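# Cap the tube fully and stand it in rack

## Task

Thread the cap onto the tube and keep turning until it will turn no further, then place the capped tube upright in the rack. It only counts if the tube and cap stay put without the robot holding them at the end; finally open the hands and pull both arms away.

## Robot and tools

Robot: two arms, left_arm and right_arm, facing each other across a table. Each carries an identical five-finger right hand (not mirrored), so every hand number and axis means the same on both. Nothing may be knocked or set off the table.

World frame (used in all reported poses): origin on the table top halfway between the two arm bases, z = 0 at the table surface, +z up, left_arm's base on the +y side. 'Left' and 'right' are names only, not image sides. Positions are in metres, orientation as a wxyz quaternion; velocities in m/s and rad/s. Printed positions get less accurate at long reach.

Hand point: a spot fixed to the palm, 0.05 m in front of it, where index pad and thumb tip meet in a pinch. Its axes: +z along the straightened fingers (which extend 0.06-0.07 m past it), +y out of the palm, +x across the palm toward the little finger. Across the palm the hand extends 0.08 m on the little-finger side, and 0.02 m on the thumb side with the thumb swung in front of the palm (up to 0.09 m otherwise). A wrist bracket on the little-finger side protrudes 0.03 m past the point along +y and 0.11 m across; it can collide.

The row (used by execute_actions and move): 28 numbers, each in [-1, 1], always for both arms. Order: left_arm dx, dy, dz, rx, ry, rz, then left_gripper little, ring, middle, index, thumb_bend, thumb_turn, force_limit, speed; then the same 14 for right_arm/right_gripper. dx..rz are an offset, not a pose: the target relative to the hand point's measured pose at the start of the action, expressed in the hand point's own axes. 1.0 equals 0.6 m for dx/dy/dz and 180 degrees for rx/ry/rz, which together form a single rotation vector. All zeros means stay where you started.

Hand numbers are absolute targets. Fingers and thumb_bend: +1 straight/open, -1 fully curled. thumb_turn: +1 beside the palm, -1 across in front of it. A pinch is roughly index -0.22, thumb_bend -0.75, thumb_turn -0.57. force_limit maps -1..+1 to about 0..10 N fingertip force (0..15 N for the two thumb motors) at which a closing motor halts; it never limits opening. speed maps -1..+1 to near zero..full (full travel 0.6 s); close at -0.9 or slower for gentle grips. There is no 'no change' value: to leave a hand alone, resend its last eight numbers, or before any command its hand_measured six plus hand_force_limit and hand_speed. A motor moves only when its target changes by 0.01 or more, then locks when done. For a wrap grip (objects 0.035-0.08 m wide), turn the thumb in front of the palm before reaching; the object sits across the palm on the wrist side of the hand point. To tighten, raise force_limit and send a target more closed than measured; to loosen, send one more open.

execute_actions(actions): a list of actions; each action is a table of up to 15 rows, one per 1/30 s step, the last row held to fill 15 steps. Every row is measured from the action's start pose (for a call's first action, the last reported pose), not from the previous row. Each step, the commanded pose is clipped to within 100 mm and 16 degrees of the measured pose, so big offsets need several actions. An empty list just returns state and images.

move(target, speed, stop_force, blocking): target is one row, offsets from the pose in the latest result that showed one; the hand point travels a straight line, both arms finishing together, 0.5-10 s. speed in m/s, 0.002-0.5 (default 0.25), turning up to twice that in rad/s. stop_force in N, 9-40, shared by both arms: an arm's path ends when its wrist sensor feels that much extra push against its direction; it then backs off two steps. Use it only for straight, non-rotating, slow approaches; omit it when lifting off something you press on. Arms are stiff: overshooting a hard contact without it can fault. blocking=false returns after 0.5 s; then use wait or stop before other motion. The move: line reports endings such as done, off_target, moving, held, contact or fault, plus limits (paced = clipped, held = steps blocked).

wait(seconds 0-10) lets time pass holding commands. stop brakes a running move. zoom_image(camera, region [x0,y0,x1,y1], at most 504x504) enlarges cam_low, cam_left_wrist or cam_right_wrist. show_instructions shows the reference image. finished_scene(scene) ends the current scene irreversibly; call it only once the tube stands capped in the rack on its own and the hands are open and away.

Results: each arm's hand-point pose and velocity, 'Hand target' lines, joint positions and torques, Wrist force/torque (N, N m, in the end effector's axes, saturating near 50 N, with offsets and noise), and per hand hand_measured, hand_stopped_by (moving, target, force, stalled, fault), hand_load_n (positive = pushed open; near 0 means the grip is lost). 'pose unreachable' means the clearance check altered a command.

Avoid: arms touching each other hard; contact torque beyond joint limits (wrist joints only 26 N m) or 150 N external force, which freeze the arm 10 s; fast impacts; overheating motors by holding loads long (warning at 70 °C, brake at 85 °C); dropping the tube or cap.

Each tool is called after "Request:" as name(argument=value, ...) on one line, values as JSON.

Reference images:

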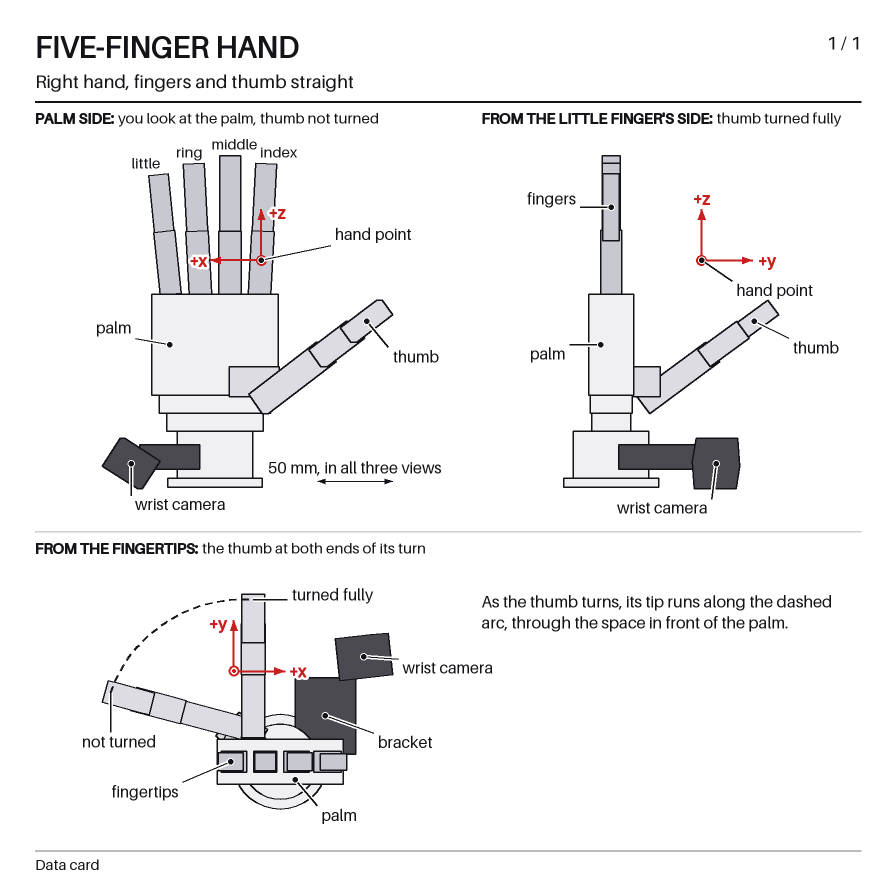

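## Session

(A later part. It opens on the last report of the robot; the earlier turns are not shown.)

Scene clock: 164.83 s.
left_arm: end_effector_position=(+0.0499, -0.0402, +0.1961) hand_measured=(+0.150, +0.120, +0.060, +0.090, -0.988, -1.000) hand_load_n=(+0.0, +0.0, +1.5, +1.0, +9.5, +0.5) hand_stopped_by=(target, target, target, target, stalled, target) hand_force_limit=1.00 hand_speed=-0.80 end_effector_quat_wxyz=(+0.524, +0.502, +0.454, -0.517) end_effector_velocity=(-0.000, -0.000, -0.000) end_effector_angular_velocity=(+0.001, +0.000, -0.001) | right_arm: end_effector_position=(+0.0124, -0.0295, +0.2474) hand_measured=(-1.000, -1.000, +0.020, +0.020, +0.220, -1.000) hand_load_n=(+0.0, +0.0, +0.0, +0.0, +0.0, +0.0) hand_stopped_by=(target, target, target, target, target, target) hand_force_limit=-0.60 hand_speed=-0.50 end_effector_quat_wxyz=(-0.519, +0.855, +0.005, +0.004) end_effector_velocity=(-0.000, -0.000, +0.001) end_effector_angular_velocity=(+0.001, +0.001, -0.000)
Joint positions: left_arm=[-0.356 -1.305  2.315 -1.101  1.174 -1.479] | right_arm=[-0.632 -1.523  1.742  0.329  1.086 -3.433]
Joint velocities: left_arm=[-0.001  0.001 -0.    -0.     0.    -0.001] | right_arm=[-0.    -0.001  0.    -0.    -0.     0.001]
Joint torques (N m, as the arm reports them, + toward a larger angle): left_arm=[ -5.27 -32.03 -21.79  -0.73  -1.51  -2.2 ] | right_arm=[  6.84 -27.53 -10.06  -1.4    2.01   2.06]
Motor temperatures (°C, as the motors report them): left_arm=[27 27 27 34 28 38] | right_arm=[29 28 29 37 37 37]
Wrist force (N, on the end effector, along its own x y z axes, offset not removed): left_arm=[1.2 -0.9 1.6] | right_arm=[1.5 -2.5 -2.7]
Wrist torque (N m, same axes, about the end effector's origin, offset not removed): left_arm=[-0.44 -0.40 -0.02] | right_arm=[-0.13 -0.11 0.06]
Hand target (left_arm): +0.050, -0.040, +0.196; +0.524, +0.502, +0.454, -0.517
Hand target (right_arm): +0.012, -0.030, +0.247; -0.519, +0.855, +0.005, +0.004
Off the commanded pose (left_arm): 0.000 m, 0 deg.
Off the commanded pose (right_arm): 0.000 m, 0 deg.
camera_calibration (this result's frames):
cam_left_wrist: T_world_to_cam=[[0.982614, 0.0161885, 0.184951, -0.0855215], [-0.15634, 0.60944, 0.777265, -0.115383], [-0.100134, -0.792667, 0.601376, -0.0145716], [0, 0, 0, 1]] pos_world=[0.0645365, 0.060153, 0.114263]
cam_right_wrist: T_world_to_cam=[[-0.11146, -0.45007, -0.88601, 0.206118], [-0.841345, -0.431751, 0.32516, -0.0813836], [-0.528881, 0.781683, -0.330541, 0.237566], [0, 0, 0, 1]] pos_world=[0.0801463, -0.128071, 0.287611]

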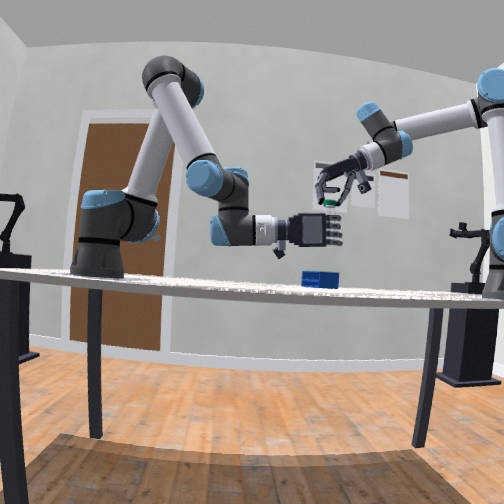

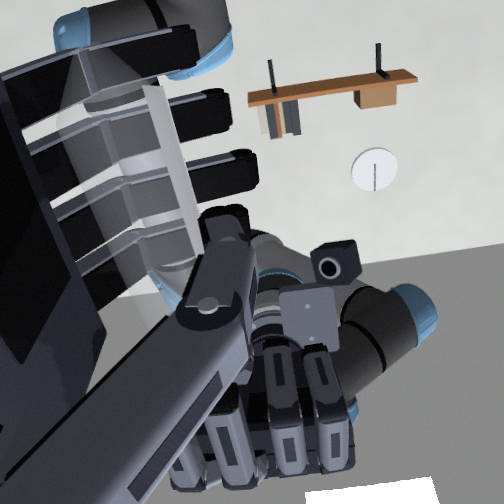

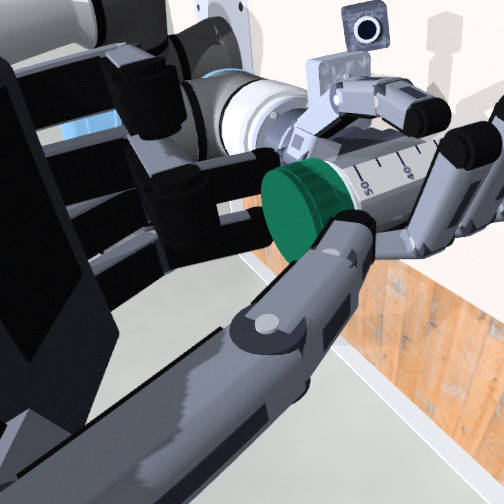

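Request:
execute_actions(actions=[[[0,0,0,0,0,0,0.15,0.12,0.06,0.09,-1,-1,1,-0.8,0,0.0045,0.0023,0,0,0,-1,-1,0.02,0.02,0.22,-1,-0.6,-0.5]],[[0,0,0,0,0,0,0.15,0.12,0.06,0.09,-1,-1,1,-0.8,0,0,0,0,0,0,-1,-1,-0.3,-0.3,0.1,-1,-0.8,-0.85]],[[0,0,0,0,0,0,0.15,0.12,0.06,0.09,-1,-1,1,-0.8,0,0,0,0,0,0,-1,-1,-0.4,-0.4,0.1,-1,0,-0.85]]])

Request:
move(target=[0,0,0,0,0,0,0.15,0.12,0.06,0.09,-1,-1,1,-0.8,0.0117,-0.005,0.0115,0.003,0.222,0.115,-1,-1,-0.4,-0.4,0.1,-1,0,-0.85], speed=0.3)

Request:
zoom_image(camera="cam_low", region=[275,170,375,270])

Scene clock: 166.73 s.
left_arm: end_effector_position=(+0.0499, -0.0402, +0.1961) hand_measured=(+0.150, +0.120, +0.060, +0.090, -0.988, -1.000) hand_load_n=(+0.0, +0.0, +1.0, +3.0, +8.5, +0.5) hand_stopped_by=(target, target, target, target, stalled, target) hand_force_limit=1.00 hand_speed=-0.80 end_effector_quat_wxyz=(+0.524, +0.502, +0.454, -0.517) end_effector_velocity=(-0.000, +0.000, +0.000) end_effector_angular_velocity=(-0.000, +0.001, -0.001) | right_arm: end_effector_position=(+0.0124, -0.0296, +0.2444) hand_measured=(-1.000, -1.000, -0.018, -0.060, +0.196, -1.000) hand_load_n=(+0.0, +0.0, +4.5, +6.0, +8.0, -0.5) hand_stopped_by=(target, target, force, force, force, target) hand_force_limit=0.00 hand_speed=-0.85 end_effector_quat_wxyz=(-0.519, +0.855, +0.005, +0.004) end_effector_velocity=(+0.000, -0.000, -0.000) end_effector_angular_velocity=(-0.001, -0.000, -0.000)
Joint positions: left_arm=[-0.356 -1.305  2.315 -1.101  1.174 -1.479] | right_arm=[-0.632 -1.521  1.748  0.322  1.086 -3.433]
Joint velocities: left_arm=[-0.001 -0.     0.    -0.    -0.    -0.001] | right_arm=[ 0.    -0.    -0.     0.001  0.001 -0.001]
Joint torques (N m, as the arm reports them, + toward a larger angle): left_arm=[ -3.41 -29.91 -21.54  -1.71  -1.18  -1.64] | right_arm=[ -6.88 -13.52 -14.63   0.08  -1.48  -2.27]
Motor temperatures (°C, as the motors report them): left_arm=[27 27 27 34 28 38] | right_arm=[29 28 29 37 37 37]
Wrist force (N, on the end effector, along its own x y z axes, offset not removed): left_arm=[3.2 -1.6 6.0] | right_arm=[3.2 -5.0 1.1]
Wrist torque (N m, same axes, about the end effector's origin, offset not removed): left_arm=[-0.51 -0.29 0.14] | right_arm=[0.19 -0.18 0.06]
Hand target (left_arm): +0.050, -0.040, +0.196; +0.524, +0.502, +0.454, -0.517
Hand target (right_arm): +0.012, -0.030, +0.244; -0.519, +0.855, +0.005, +0.004
Off the commanded pose (left_arm): 0.000 m, 0 deg.
Off the commanded pose (right_arm): 0.000 m, 0 deg.
camera_calibration (this result's frames):
cam_left_wrist: T_world_to_cam=[[0.982614, 0.0161884, 0.184951, -0.0855215], [-0.15634, 0.60944, 0.777265, -0.115383], [-0.100134, -0.792667, 0.601375, -0.0145715], [0, 0, 0, 1]] pos_world=[0.0645365, 0.0601531, 0.114263]
cam_right_wrist: T_world_to_cam=[[-0.111505, -0.450058, -0.88601, 0.20346], [-0.841372, -0.431692, 0.32517, -0.0803918], [-0.528829, 0.781722, -0.33053, 0.236614], [0, 0, 0, 1]] pos_world=[0.0801755, -0.128102, 0.284616]

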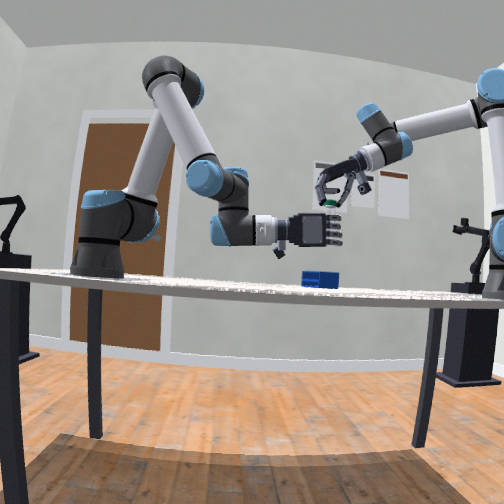

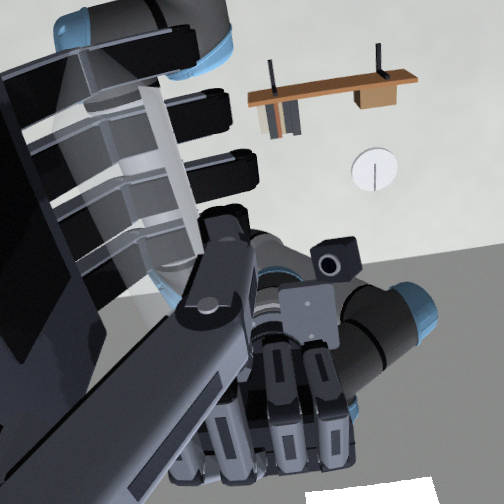

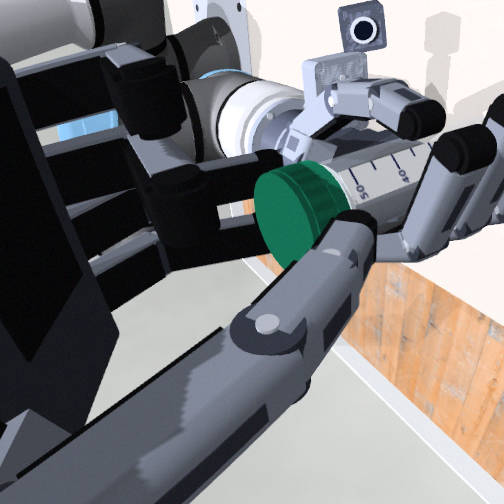

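Scene clock: 168.63 s.
left_arm: end_effector_position=(+0.0499, -0.0402, +0.1961) hand_measured=(+0.150, +0.120, +0.060, +0.090, -0.990, -1.000) hand_load_n=(+0.0, +0.0, +0.0, +0.5, +2.5, -1.0) hand_stopped_by=(target, target, target, target, stalled, target) hand_force_limit=1.00 hand_speed=-0.80 end_effector_quat_wxyz=(+0.524, +0.502, +0.454, -0.517) end_effector_velocity=(+0.000, +0.000, +0.000) end_effector_angular_velocity=(-0.000, +0.001, +0.001) | right_arm: end_effector_position=(+0.0192, -0.0220, +0.2439) hand_measured=(-1.000, -1.000, -0.018, -0.060, +0.196, -1.000) hand_load_n=(+0.0, +0.0, +4.0, +4.5, +8.0, -0.5) hand_stopped_by=(target, target, force, force, force, target) hand_force_limit=0.00 hand_speed=-0.85 end_effector_quat_wxyz=(+0.486, -0.787, +0.322, -0.203) end_effector_velocity=(-0.000, +0.001, -0.000) end_effector_angular_velocity=(-0.003, +0.001, -0.011)
Joint positions: left_arm=[-0.356 -1.305  2.315 -1.101  1.174 -1.479] | right_arm=[-0.239 -1.422  1.649  0.323  2.119 -2.839]
Joint velocities: left_arm=[ 0.001 -0.     0.    -0.    -0.    -0.   ] | right_arm=[ 0.005  0.008 -0.009  0.009  0.013  0.011]
Joint torques (N m, as the arm reports them, + toward a larger angle): left_arm=[ -3.75 -29.12 -21.56  -1.79  -1.14  -1.76] | right_arm=[  7.45 -14.43 -29.56   1.87   3.2    2.16]
Motor temperatures (°C, as the motors report them): left_arm=[27 27 27 34 28 38] | right_arm=[29 28 29 37 37 37]
Wrist force (N, on the end effector, along its own x y z axes, offset not removed): left_arm=[1.8 -0.4 3.1] | right_arm=[2.4 -1.9 -3.7]
Wrist torque (N m, same axes, about the end effector's origin, offset not removed): left_arm=[-0.53 -0.30 0.02] | right_arm=[0.20 -0.33 0.31]
Hand target (left_arm): +0.050, -0.040, +0.196; +0.524, +0.502, +0.454, -0.517
Hand target (right_arm): +0.019, -0.022, +0.244; -0.485, +0.787, -0.322, +0.203
Off the commanded pose (left_arm): 0.000 m, 0 deg.
Off the commanded pose (right_arm): 0.000 m, 0 deg.
move: done
camera_calibration (this result's frames):
cam_left_wrist: T_world_to_cam=[[0.982614, 0.0161884, 0.184951, -0.0855215], [-0.15634, 0.60944, 0.777265, -0.115383], [-0.100134, -0.792667, 0.601376, -0.0145716], [0, 0, 0, 1]] pos_world=[0.0645365, 0.0601531, 0.114263]
cam_right_wrist: T_world_to_cam=[[-0.389835, -0.225015, -0.892971, 0.219239], [-0.903101, 0.283064, 0.322929, -0.0537924], [0.180104, 0.932332, -0.313559, 0.219767], [0, 0, 0, 1]] pos_world=[-0.00269393, -0.140337, 0.282056]

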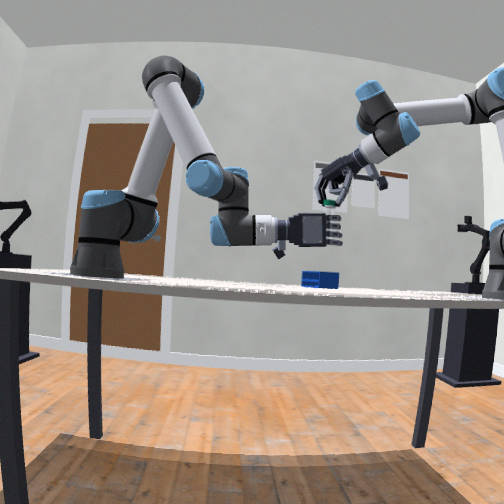

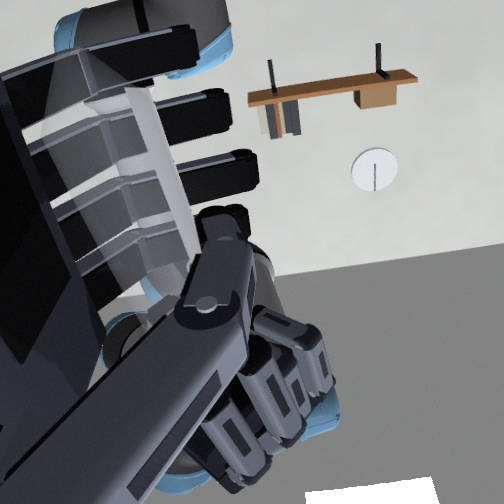

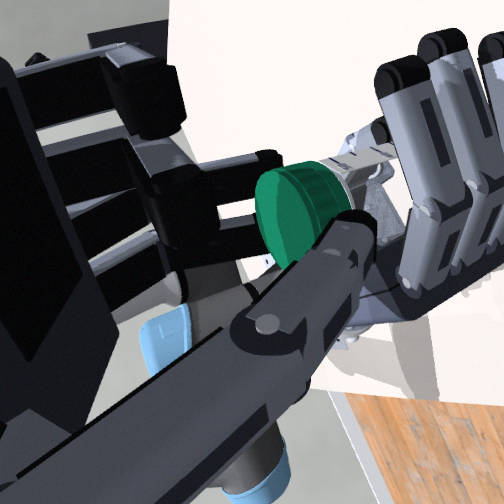

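Region (275, 170, 375, 270) of cam_low's 504x504 image, scaled by 5.040, with more detail than that image has.

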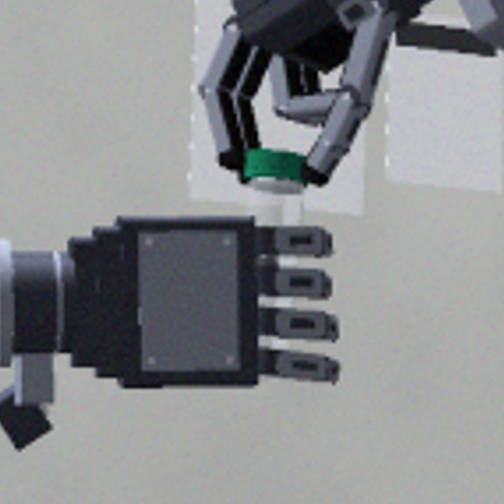

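Request:
execute_actions(actions=[[[0,0,0,0,0,0,0.45,0.45,0.45,0.45,-0.75,-1,1,0,0,0,0,0,0,0,-1,-1,-0.4,-0.4,0.1,-1,0,-0.85]],[[0,0,-0.02,0,0.03,0,0.45,0.45,0.45,0.45,-0.75,-1,1,0,0,0,0,0,0,0,-1,-1,-0.4,-0.4,0.1,-1,0,-0.85]],[[0,0,0,0,0,0,0.45,0.45,0.45,0.45,-1,-1,-0.8,-0.4,0,0,0,0,0,0,-1,-1,-0.4,-0.4,0.1,-1,0,-0.85]],[[0,0,0,0,0,0,0.45,0.45,0.45,0.45,-1,-1,-0.8,-0.4,0,0,0,0,0,0,-1,-1,-0.4,-0.4,0.1,-1,0,-0.85]]])

Scene clock: 170.93 s.
left_arm: end_effector_position=(+0.0504, -0.0284, +0.1952) hand_measured=(+0.450, +0.450, +0.450, +0.450, -1.000, -1.000) hand_load_n=(+0.0, +0.0, +0.0, +0.0, +0.0, +0.0) hand_stopped_by=(target, target, target, target, target, target) hand_force_limit=-0.80 hand_speed=-0.40 end_effector_quat_wxyz=(+0.502, +0.525, +0.477, -0.494) end_effector_velocity=(+0.000, +0.000, +0.000) end_effector_angular_velocity=(-0.000, +0.000, +0.001) | right_arm: end_effector_position=(+0.0192, -0.0220, +0.2439) hand_measured=(-1.000, -1.000, -0.018, -0.060, +0.196, -1.000) hand_load_n=(+0.0, +0.0, +3.5, +4.5, +8.5, +0.0) hand_stopped_by=(target, target, force, force, force, target) hand_force_limit=0.00 hand_speed=-0.85 end_effector_quat_wxyz=(+0.486, -0.787, +0.322, -0.203) end_effector_velocity=(-0.001, +0.000, -0.000) end_effector_angular_velocity=(-0.000, +0.001, +0.001)
Joint positions: left_arm=[-0.379 -1.376  2.317 -0.933  1.144 -1.518] | right_arm=[-0.239 -1.422  1.649  0.323  2.119 -2.839]
Joint velocities: left_arm=[ 0.    -0.001 -0.     0.    -0.     0.   ] | right_arm=[ 0.    -0.    -0.     0.001 -0.001  0.   ]
Joint torques (N m, as the arm reports them, + toward a larger angle): left_arm=[  5.92 -13.74  -6.8   -2.64   1.05   2.16] | right_arm=[ -7.56 -32.84  -9.58  -1.45  -1.67  -2.08]
Motor temperatures (°C, as the motors report them): left_arm=[27 27 27 34 28 38] | right_arm=[29 28 29 37 37 37]
Wrist force (N, on the end effector, along its own x y z axes, offset not removed): left_arm=[1.2 -0.8 2.4] | right_arm=[-2.7 -2.1 -4.3]
Wrist torque (N m, same axes, about the end effector's origin, offset not removed): left_arm=[-0.47 -0.44 -0.01] | right_arm=[0.16 0.51 -0.17]
Hand target (left_arm): +0.050, -0.028, +0.195; +0.502, +0.525, +0.477, -0.494
Hand target (right_arm): +0.019, -0.022, +0.244; -0.486, +0.787, -0.322, +0.203
Off the commanded pose (left_arm): 0.000 m, 0 deg.
Off the commanded pose (right_arm): 0.000 m, 0 deg.
camera_calibration (this result's frames):
cam_left_wrist: T_world_to_cam=[[0.981899, 0.00421628, 0.189357, -0.0871456], [-0.162141, 0.53546, 0.828851, -0.13366], [-0.0978983, -0.84455, 0.526451, 0.00841001], [0, 0, 0, 1]] pos_world=[0.0647197, 0.0790398, 0.122859]
cam_right_wrist: T_world_to_cam=[[-0.389842, -0.225045, -0.89296, 0.219219], [-0.903097, 0.283081, 0.322925, -0.0537889], [0.180108, 0.93232, -0.313594, 0.219765], [0, 0, 0, 1]] pos_world=[-0.00269724, -0.140331, 0.282041]

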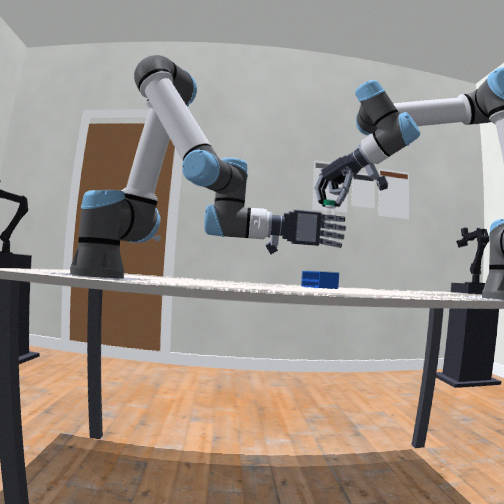

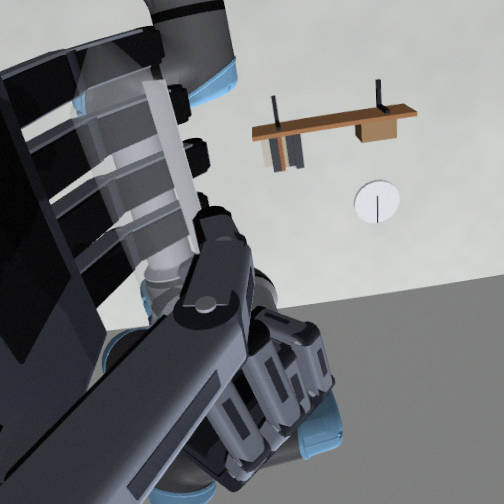

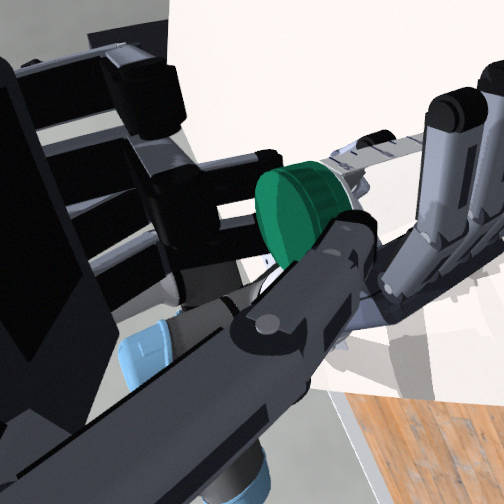

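Request:
move(target=[0,-0.003,0,0,0,0,0.45,0.45,0.45,0.45,-0.6,-1,-0.8,0.5,0.013,0.0132,-0.0255,-0.006,-0.444,-0.23,-1,-1,-0.4,-0.4,0.1,-1,0,-0.85], speed=0.4)

Request:
execute_actions(actions=[[[0,0,0,0,0,0,0.45,0.45,0.3,0.3,-1,-1,-0.7,0,0,0,0,0,0,0,-1,-1,-0.4,-0.4,0.1,-1,0,-0.85]],[[0,0,0,0,0,0,0.45,0.45,-0.2,-0.2,-1,-1,0,-0.7,0,0,0,0,0,0,-1,-1,-0.4,-0.4,0.1,-1,0,-0.85]],[[0,0,0,0,0,0,0.45,0.45,-0.2,-0.2,-1,-1,0,-0.7,0,0,0,0,0,0,-1,-1,-0.4,-0.4,0.1,-1,0,-0.85]]])

Request:
zoom_image(camera="cam_low", region=[275,170,375,270])

Scene clock: 174.20 s.
left_arm: end_effector_position=(+0.0486, -0.0283, +0.1951) hand_measured=(+0.450, +0.450, +0.450, +0.450, -0.600, -1.000) hand_load_n=(+0.0, +0.0, +0.0, +0.0, +0.0, +0.0) hand_stopped_by=(target, target, target, target, target, target) hand_force_limit=-0.80 hand_speed=0.50 end_effector_quat_wxyz=(+0.502, +0.525, +0.477, -0.494) end_effector_velocity=(+0.000, -0.000, -0.001) end_effector_angular_velocity=(+0.001, +0.001, +0.001) | right_arm: end_effector_position=(+0.0128, -0.0398, +0.2435) hand_measured=(-1.000, -1.000, -0.018, -0.060, +0.196, -1.000) hand_load_n=(+0.0, +0.0, +3.5, +4.5, +8.5, +0.0) hand_stopped_by=(target, target, force, force, force, target) hand_force_limit=0.00 hand_speed=-0.85 end_effector_quat_wxyz=(-0.474, +0.792, +0.331, -0.195) end_effector_velocity=(+0.000, -0.000, -0.000) end_effector_angular_velocity=(-0.004, -0.001, +0.015)
Joint positions: left_arm=[-0.384 -1.376  2.317 -0.933  1.139 -1.518] | right_arm=[-0.784 -1.115  1.412  1.133  0.501 -4.557]
Joint velocities: left_arm=[ 0.     0.001  0.    -0.    -0.    -0.001] | right_arm=[ 0.002  0.01  -0.009  0.025  0.002 -0.028]
Joint torques (N m, as the arm reports them, + toward a larger angle): left_arm=[ -9.58 -11.54 -25.77  -3.4   -1.86  -2.68] | right_arm=[  9.4  -26.67 -29.14   4.31   1.29  -2.14]
Motor temperatures (°C, as the motors report them): left_arm=[27 27 27 34 28 38] | right_arm=[29 28 29 37 37 37]
Wrist force (N, on the end effector, along its own x y z axes, offset not removed): left_arm=[1.2 -0.7 2.0] | right_arm=[5.4 2.6 0.7]
Wrist torque (N m, same axes, about the end effector's origin, offset not removed): left_arm=[-0.44 -0.43 -0.03] | right_arm=[0.39 -0.75 0.16]
Hand target (left_arm): +0.049, -0.028, +0.195; +0.502, +0.525, +0.477, -0.494
Hand target (right_arm): +0.013, -0.040, +0.243; -0.473, +0.792, +0.332, -0.195
Off the commanded pose (left_arm): 0.000 m, 0 deg.
Off the commanded pose (right_arm): 0.000 m, 0 deg.
move: done
camera_calibration (this result's frames):
cam_left_wrist: T_world_to_cam=[[0.981903, 0.00421322, 0.189336, -0.0853551], [-0.162123, 0.535452, 0.828859, -0.1339], [-0.0978882, -0.844555, 0.526445, 0.0083521], [0, 0, 0, 1]] pos_world=[0.0629197, 0.0791106, 0.122748]
cam_right_wrist: T_world_to_cam=[[0.244366, -0.411712, -0.87794, 0.193135], [-0.29215, -0.894579, 0.338198, -0.112798], [-0.924626, 0.173846, -0.338887, 0.227413], [0, 0, 0, 1]] pos_world=[0.130122, -0.0609257, 0.284777]

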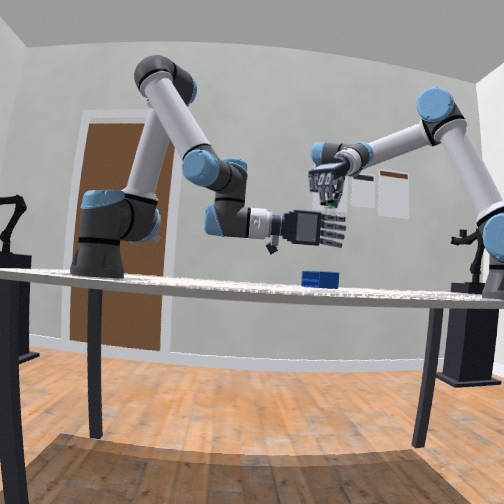

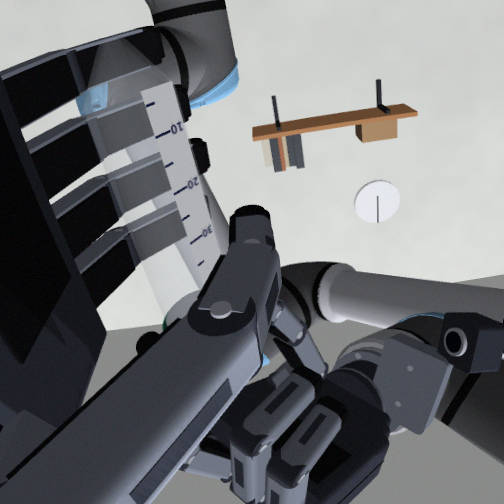

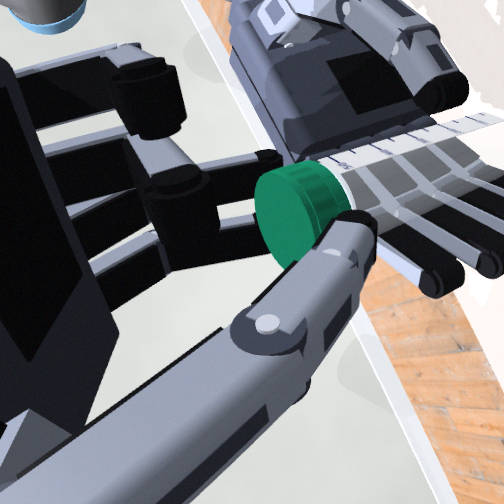

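Scene clock: 175.70 s.
left_arm: end_effector_position=(+0.0486, -0.0284, +0.1951) hand_measured=(+0.450, +0.450, +0.238, +0.288, -0.938, -1.000) hand_load_n=(+0.0, +0.0, +7.0, +2.0, +11.0, +2.0) hand_stopped_by=(target, target, force, force, force, target) hand_force_limit=0.00 hand_speed=-0.70 end_effector_quat_wxyz=(+0.502, +0.525, +0.477, -0.494) end_effector_velocity=(+0.000, +0.000, +0.001) end_effector_angular_velocity=(-0.003, +0.001, +0.001) | right_arm: end_effector_position=(+0.0128, -0.0398, +0.2434) hand_measured=(-1.000, -1.000, -0.018, -0.060, +0.196, -1.000) hand_load_n=(+0.0, +0.0, +4.5, +4.0, +8.5, -1.0) hand_stopped_by=(target, target, force, force, force, target) hand_force_limit=0.00 hand_speed=-0.85 end_effector_quat_wxyz=(-0.474, +0.793, +0.331, -0.195) end_effector_velocity=(+0.000, -0.000, -0.000) end_effector_angular_velocity=(-0.001, -0.000, -0.000)
Joint positions: left_arm=[-0.384 -1.375  2.317 -0.933  1.139 -1.518] | right_arm=[-0.784 -1.115  1.412  1.133  0.501 -4.557]
Joint velocities: left_arm=[ 0.001 -0.003 -0.    -0.     0.     0.   ] | right_arm=[-0.     0.    -0.    -0.     0.001  0.   ]
Joint torques (N m, as the arm reports them, + toward a larger angle): left_arm=[ -7.88 -12.63 -23.14  -3.34  -1.97  -2.67] | right_arm=[ -4.11 -41.41  -8.57   2.76  -2.93   2.01]
Motor temperatures (°C, as the motors report them): left_arm=[27 27 27 34 28 38] | right_arm=[29 28 29 37 37 37]
Wrist force (N, on the end effector, along its own x y z axes, offset not removed): left_arm=[3.1 -3.8 3.4] | right_arm=[4.3 0.6 -2.7]
Wrist torque (N m, same axes, about the end effector's origin, offset not removed): left_arm=[-0.52 -0.35 0.07] | right_arm=[0.43 -0.09 0.01]
Hand target (left_arm): +0.049, -0.028, +0.195; +0.502, +0.525, +0.477, -0.494
Hand target (right_arm): +0.013, -0.040, +0.243; -0.474, +0.793, +0.331, -0.195
Off the commanded pose (left_arm): 0.000 m, 0 deg.
Off the commanded pose (right_arm): 0.000 m, 0 deg.
camera_calibration (this result's frames):
cam_left_wrist: T_world_to_cam=[[0.981904, 0.00420068, 0.189332, -0.0853434], [-0.162112, 0.535459, 0.828857, -0.1339], [-0.0978977, -0.844551, 0.52645, 0.00834408], [0, 0, 0, 1]] pos_world=[0.0629091, 0.0791036, 0.12275]
cam_right_wrist: T_world_to_cam=[[0.244445, -0.411743, -0.877904, 0.193095], [-0.292127, -0.894577, 0.338222, -0.112785], [-0.924613, 0.173783, -0.338956, 0.227407], [0, 0, 0, 1]] pos_world=[0.130115, -0.0609089, 0.284746]

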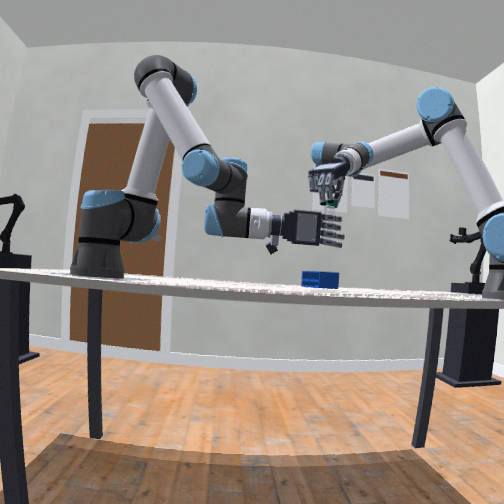

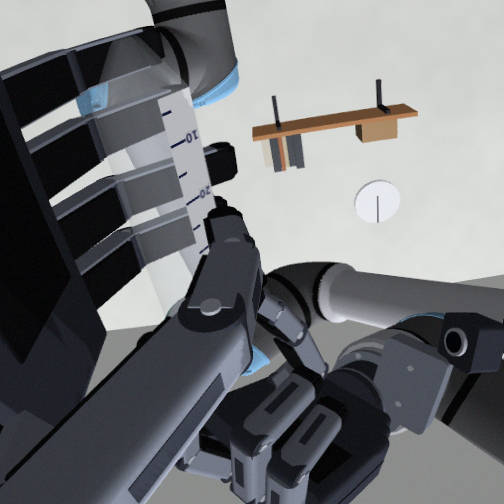

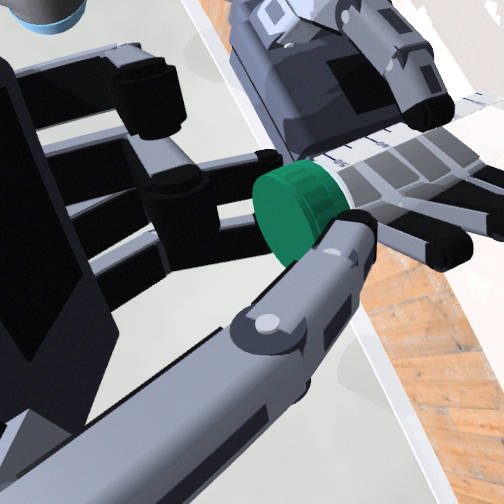

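Region (275, 170, 375, 270) of cam_low's 504x504 image, scaled by 5.040, with more detail than that image has.

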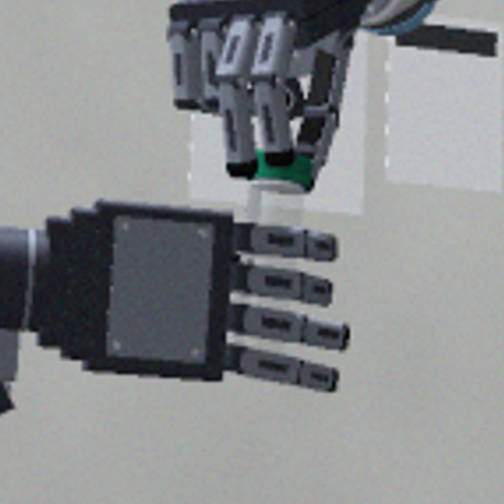

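Request:
move(target=[0,0,0,0,0,0,0.45,0.45,-0.2,-0.2,-1,-1,0,-0.7,0.0097,-0.004,0.0093,0.003,0.222,0.115,-1,-1,-0.4,-0.4,0.1,-1,0,-0.85], speed=0.4)

Request:
move(target=[0,0,0,0,0,0,0.45,0.45,-0.2,-0.2,-1,-1,0,-0.7,0.0117,-0.0045,0.0105,0.003,0.222,0.115,-1,-1,-0.4,-0.4,0.1,-1,0,-0.85], speed=0.4)

Request:
zoom_image(camera="cam_low", region=[275,170,375,270])

Scene clock: 177.77 s.
left_arm: end_effector_position=(+0.0486, -0.0284, +0.1950) hand_measured=(+0.450, +0.450, +0.238, +0.288, -0.936, -1.000) hand_load_n=(+0.0, +0.0, +5.0, +5.0, +11.0, +0.5) hand_stopped_by=(target, target, force, force, force, target) hand_force_limit=0.00 hand_speed=-0.70 end_effector_quat_wxyz=(+0.502, +0.525, +0.477, -0.494) end_effector_velocity=(+0.000, -0.000, +0.000) end_effector_angular_velocity=(-0.001, +0.001, +0.001) | right_arm: end_effector_position=(+0.0126, -0.0314, +0.2433) hand_measured=(-1.000, -1.000, -0.018, -0.060, +0.196, -1.000) hand_load_n=(+0.0, +0.0, +8.5, +2.5, +5.0, -2.5) hand_stopped_by=(target, target, force, force, force, target) hand_force_limit=0.00 hand_speed=-0.85 end_effector_quat_wxyz=(-0.519, +0.855, +0.005, +0.004) end_effector_velocity=(+0.000, +0.000, -0.001) end_effector_angular_velocity=(-0.002, -0.003, -0.011)
Joint positions: left_arm=[-0.384 -1.375  2.317 -0.933  1.139 -1.518] | right_arm=[-0.636 -1.525  1.756  0.318  1.082 -3.435]
Joint velocities: left_arm=[ 0.001 -0.    -0.    -0.001  0.     0.   ] | right_arm=[ 0.006 -0.002  0.003 -0.005  0.017  0.008]
Joint torques (N m, as the arm reports them, + toward a larger angle): left_arm=[ -5.88 -21.11 -18.68  -5.45  -0.67  -2.5 ] | right_arm=[ 10.22 -25.87  -1.04   1.13   2.59   2.2 ]
Motor temperatures (°C, as the motors report them): left_arm=[27 27 27 34 28 38] | right_arm=[29 28 29 37 37 37]
Wrist force (N, on the end effector, along its own x y z axes, offset not removed): left_arm=[9.8 -6.5 7.3] | right_arm=[2.5 -13.3 -0.5]
Wrist torque (N m, same axes, about the end effector's origin, offset not removed): left_arm=[-0.76 0.03 0.24] | right_arm=[-0.13 0.34 -0.18]
Hand target (left_arm): +0.049, -0.028, +0.195; +0.502, +0.525, +0.477, -0.494
Hand target (right_arm): +0.013, -0.031, +0.243; -0.519, +0.855, +0.005, +0.005
Off the commanded pose (left_arm): 0.000 m, 0 deg.
Off the commanded pose (right_arm): 0.000 m, 0 deg.
move: done
camera_calibration (this result's frames):
cam_left_wrist: T_world_to_cam=[[0.981896, 0.00418851, 0.189374, -0.0853414], [-0.162151, 0.535371, 0.828906, -0.133877], [-0.0979134, -0.844606, 0.526358, 0.00837953], [0, 0, 0, 1]] pos_world=[0.0629086, 0.0791088, 0.122722]
cam_right_wrist: T_world_to_cam=[[-0.111219, -0.449306, -0.886428, 0.201821], [-0.840963, -0.432727, 0.324852, -0.0805891], [-0.529539, 0.781583, -0.329722, 0.237572], [0, 0, 0, 1]] pos_world=[0.0804775, -0.129876, 0.283412]

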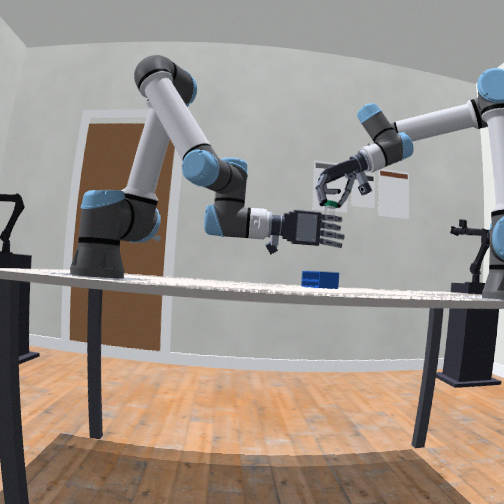

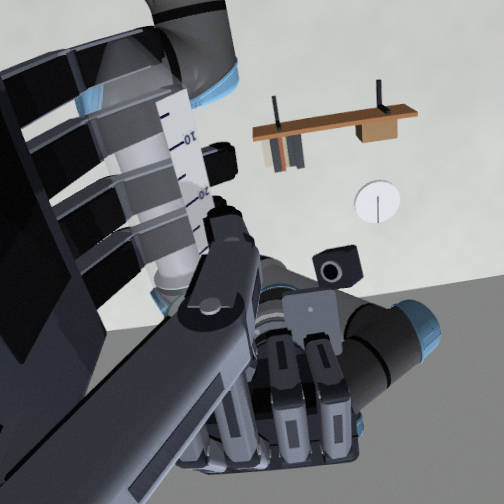

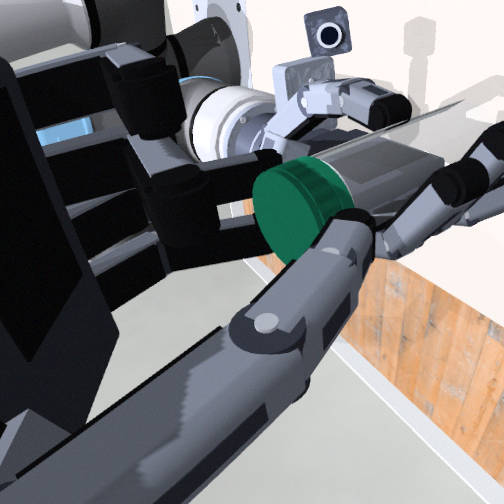

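Scene clock: 179.43 s.
left_arm: end_effector_position=(+0.0486, -0.0284, +0.1950) hand_measured=(+0.450, +0.450, +0.238, +0.288, -0.936, -1.000) hand_load_n=(+0.0, +0.0, +3.5, +6.5, +10.5, +1.0) hand_stopped_by=(target, target, force, force, force, target) hand_force_limit=0.00 hand_speed=-0.70 end_effector_quat_wxyz=(+0.502, +0.525, +0.477, -0.494) end_effector_velocity=(+0.000, +0.000, -0.000) end_effector_angular_velocity=(+0.001, -0.000, +0.000) | right_arm: end_effector_position=(+0.0194, -0.0245, +0.2429) hand_measured=(-1.000, -1.000, -0.018, -0.060, +0.194, -1.000) hand_load_n=(+0.0, +0.0, +11.5, +0.5, +3.0, -1.0) hand_stopped_by=(target, target, force, force, force, target) hand_force_limit=0.00 hand_speed=-0.85 end_effector_quat_wxyz=(+0.486, -0.787, +0.322, -0.202) end_effector_velocity=(+0.000, +0.000, -0.000) end_effector_angular_velocity=(-0.005, +0.001, -0.011)
Joint positions: left_arm=[-0.384 -1.375  2.317 -0.933  1.139 -1.518] | right_arm=[-0.241 -1.429  1.66   0.317  2.117 -2.841]
Joint velocities: left_arm=[ 0.     0.001  0.    -0.    -0.     0.   ] | right_arm=[ 0.004  0.008 -0.009  0.011  0.013  0.009]
Joint torques (N m, as the arm reports them, + toward a larger angle): left_arm=[ -3.09 -20.92 -17.46  -1.57  -1.43  -2.29] | right_arm=[ 10.53 -12.43 -25.22   4.66   2.45   2.25]
Motor temperatures (°C, as the motors report them): left_arm=[27 27 27 34 28 38] | right_arm=[29 28 29 37 37 37]
Wrist force (N, on the end effector, along its own x y z axes, offset not removed): left_arm=[9.1 -6.0 7.0] | right_arm=[-1.9 -7.7 6.0]
Wrist torque (N m, same axes, about the end effector's origin, offset not removed): left_arm=[-0.45 -0.16 0.34] | right_arm=[0.19 0.01 -0.11]
Hand target (left_arm): +0.049, -0.028, +0.195; +0.502, +0.525, +0.477, -0.494
Hand target (right_arm): +0.019, -0.024, +0.243; -0.486, +0.787, -0.322, +0.203
Off the commanded pose (left_arm): 0.000 m, 0 deg.
Off the commanded pose (right_arm): 0.000 m, 0 deg.
move: done
camera_calibration (this result's frames):
cam_left_wrist: T_world_to_cam=[[0.981894, 0.00414617, 0.189386, -0.0853307], [-0.162141, 0.535357, 0.828917, -0.133878], [-0.0979523, -0.844616, 0.526336, 0.0083873], [0, 0, 0, 1]] pos_world=[0.0629003, 0.0791102, 0.122719]
cam_right_wrist: T_world_to_cam=[[-0.389737, -0.224391, -0.893171, 0.217884], [-0.903306, 0.281957, 0.323324, -0.0526879], [0.179284, 0.932818, -0.312583, 0.221479], [0, 0, 0, 1]] pos_world=[-0.00238366, -0.142852, 0.280873]

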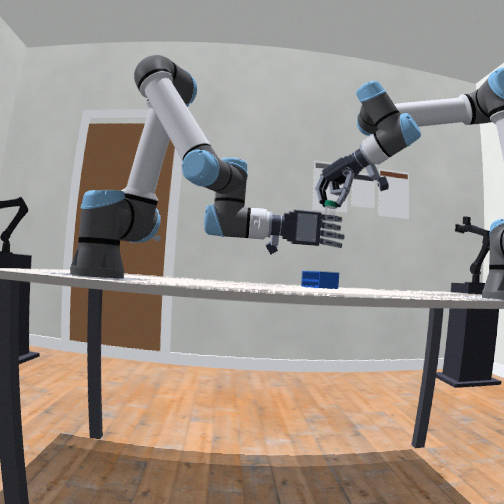

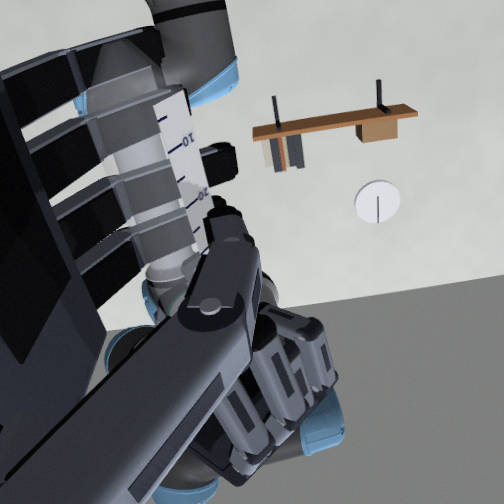

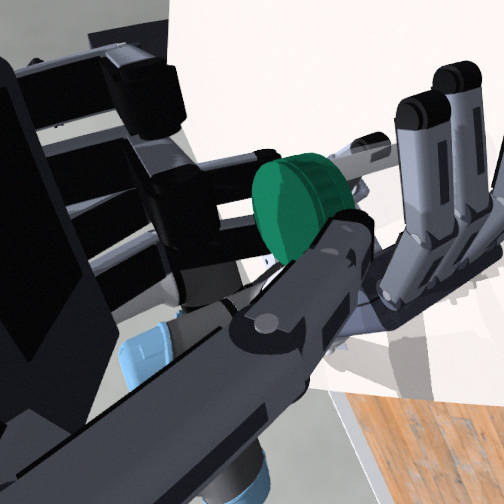

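Region (275, 170, 375, 270) of cam_low's 504x504 image, scaled by 5.040, with more detail than that image has.

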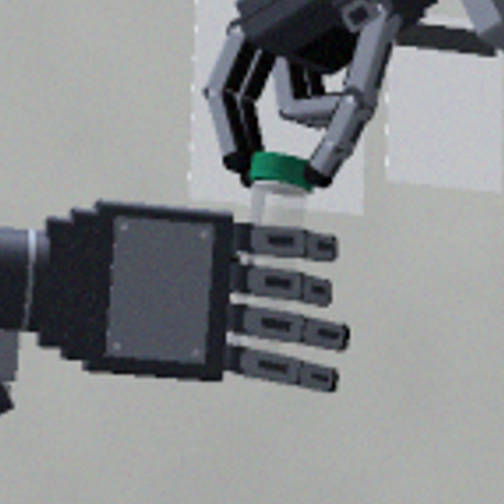

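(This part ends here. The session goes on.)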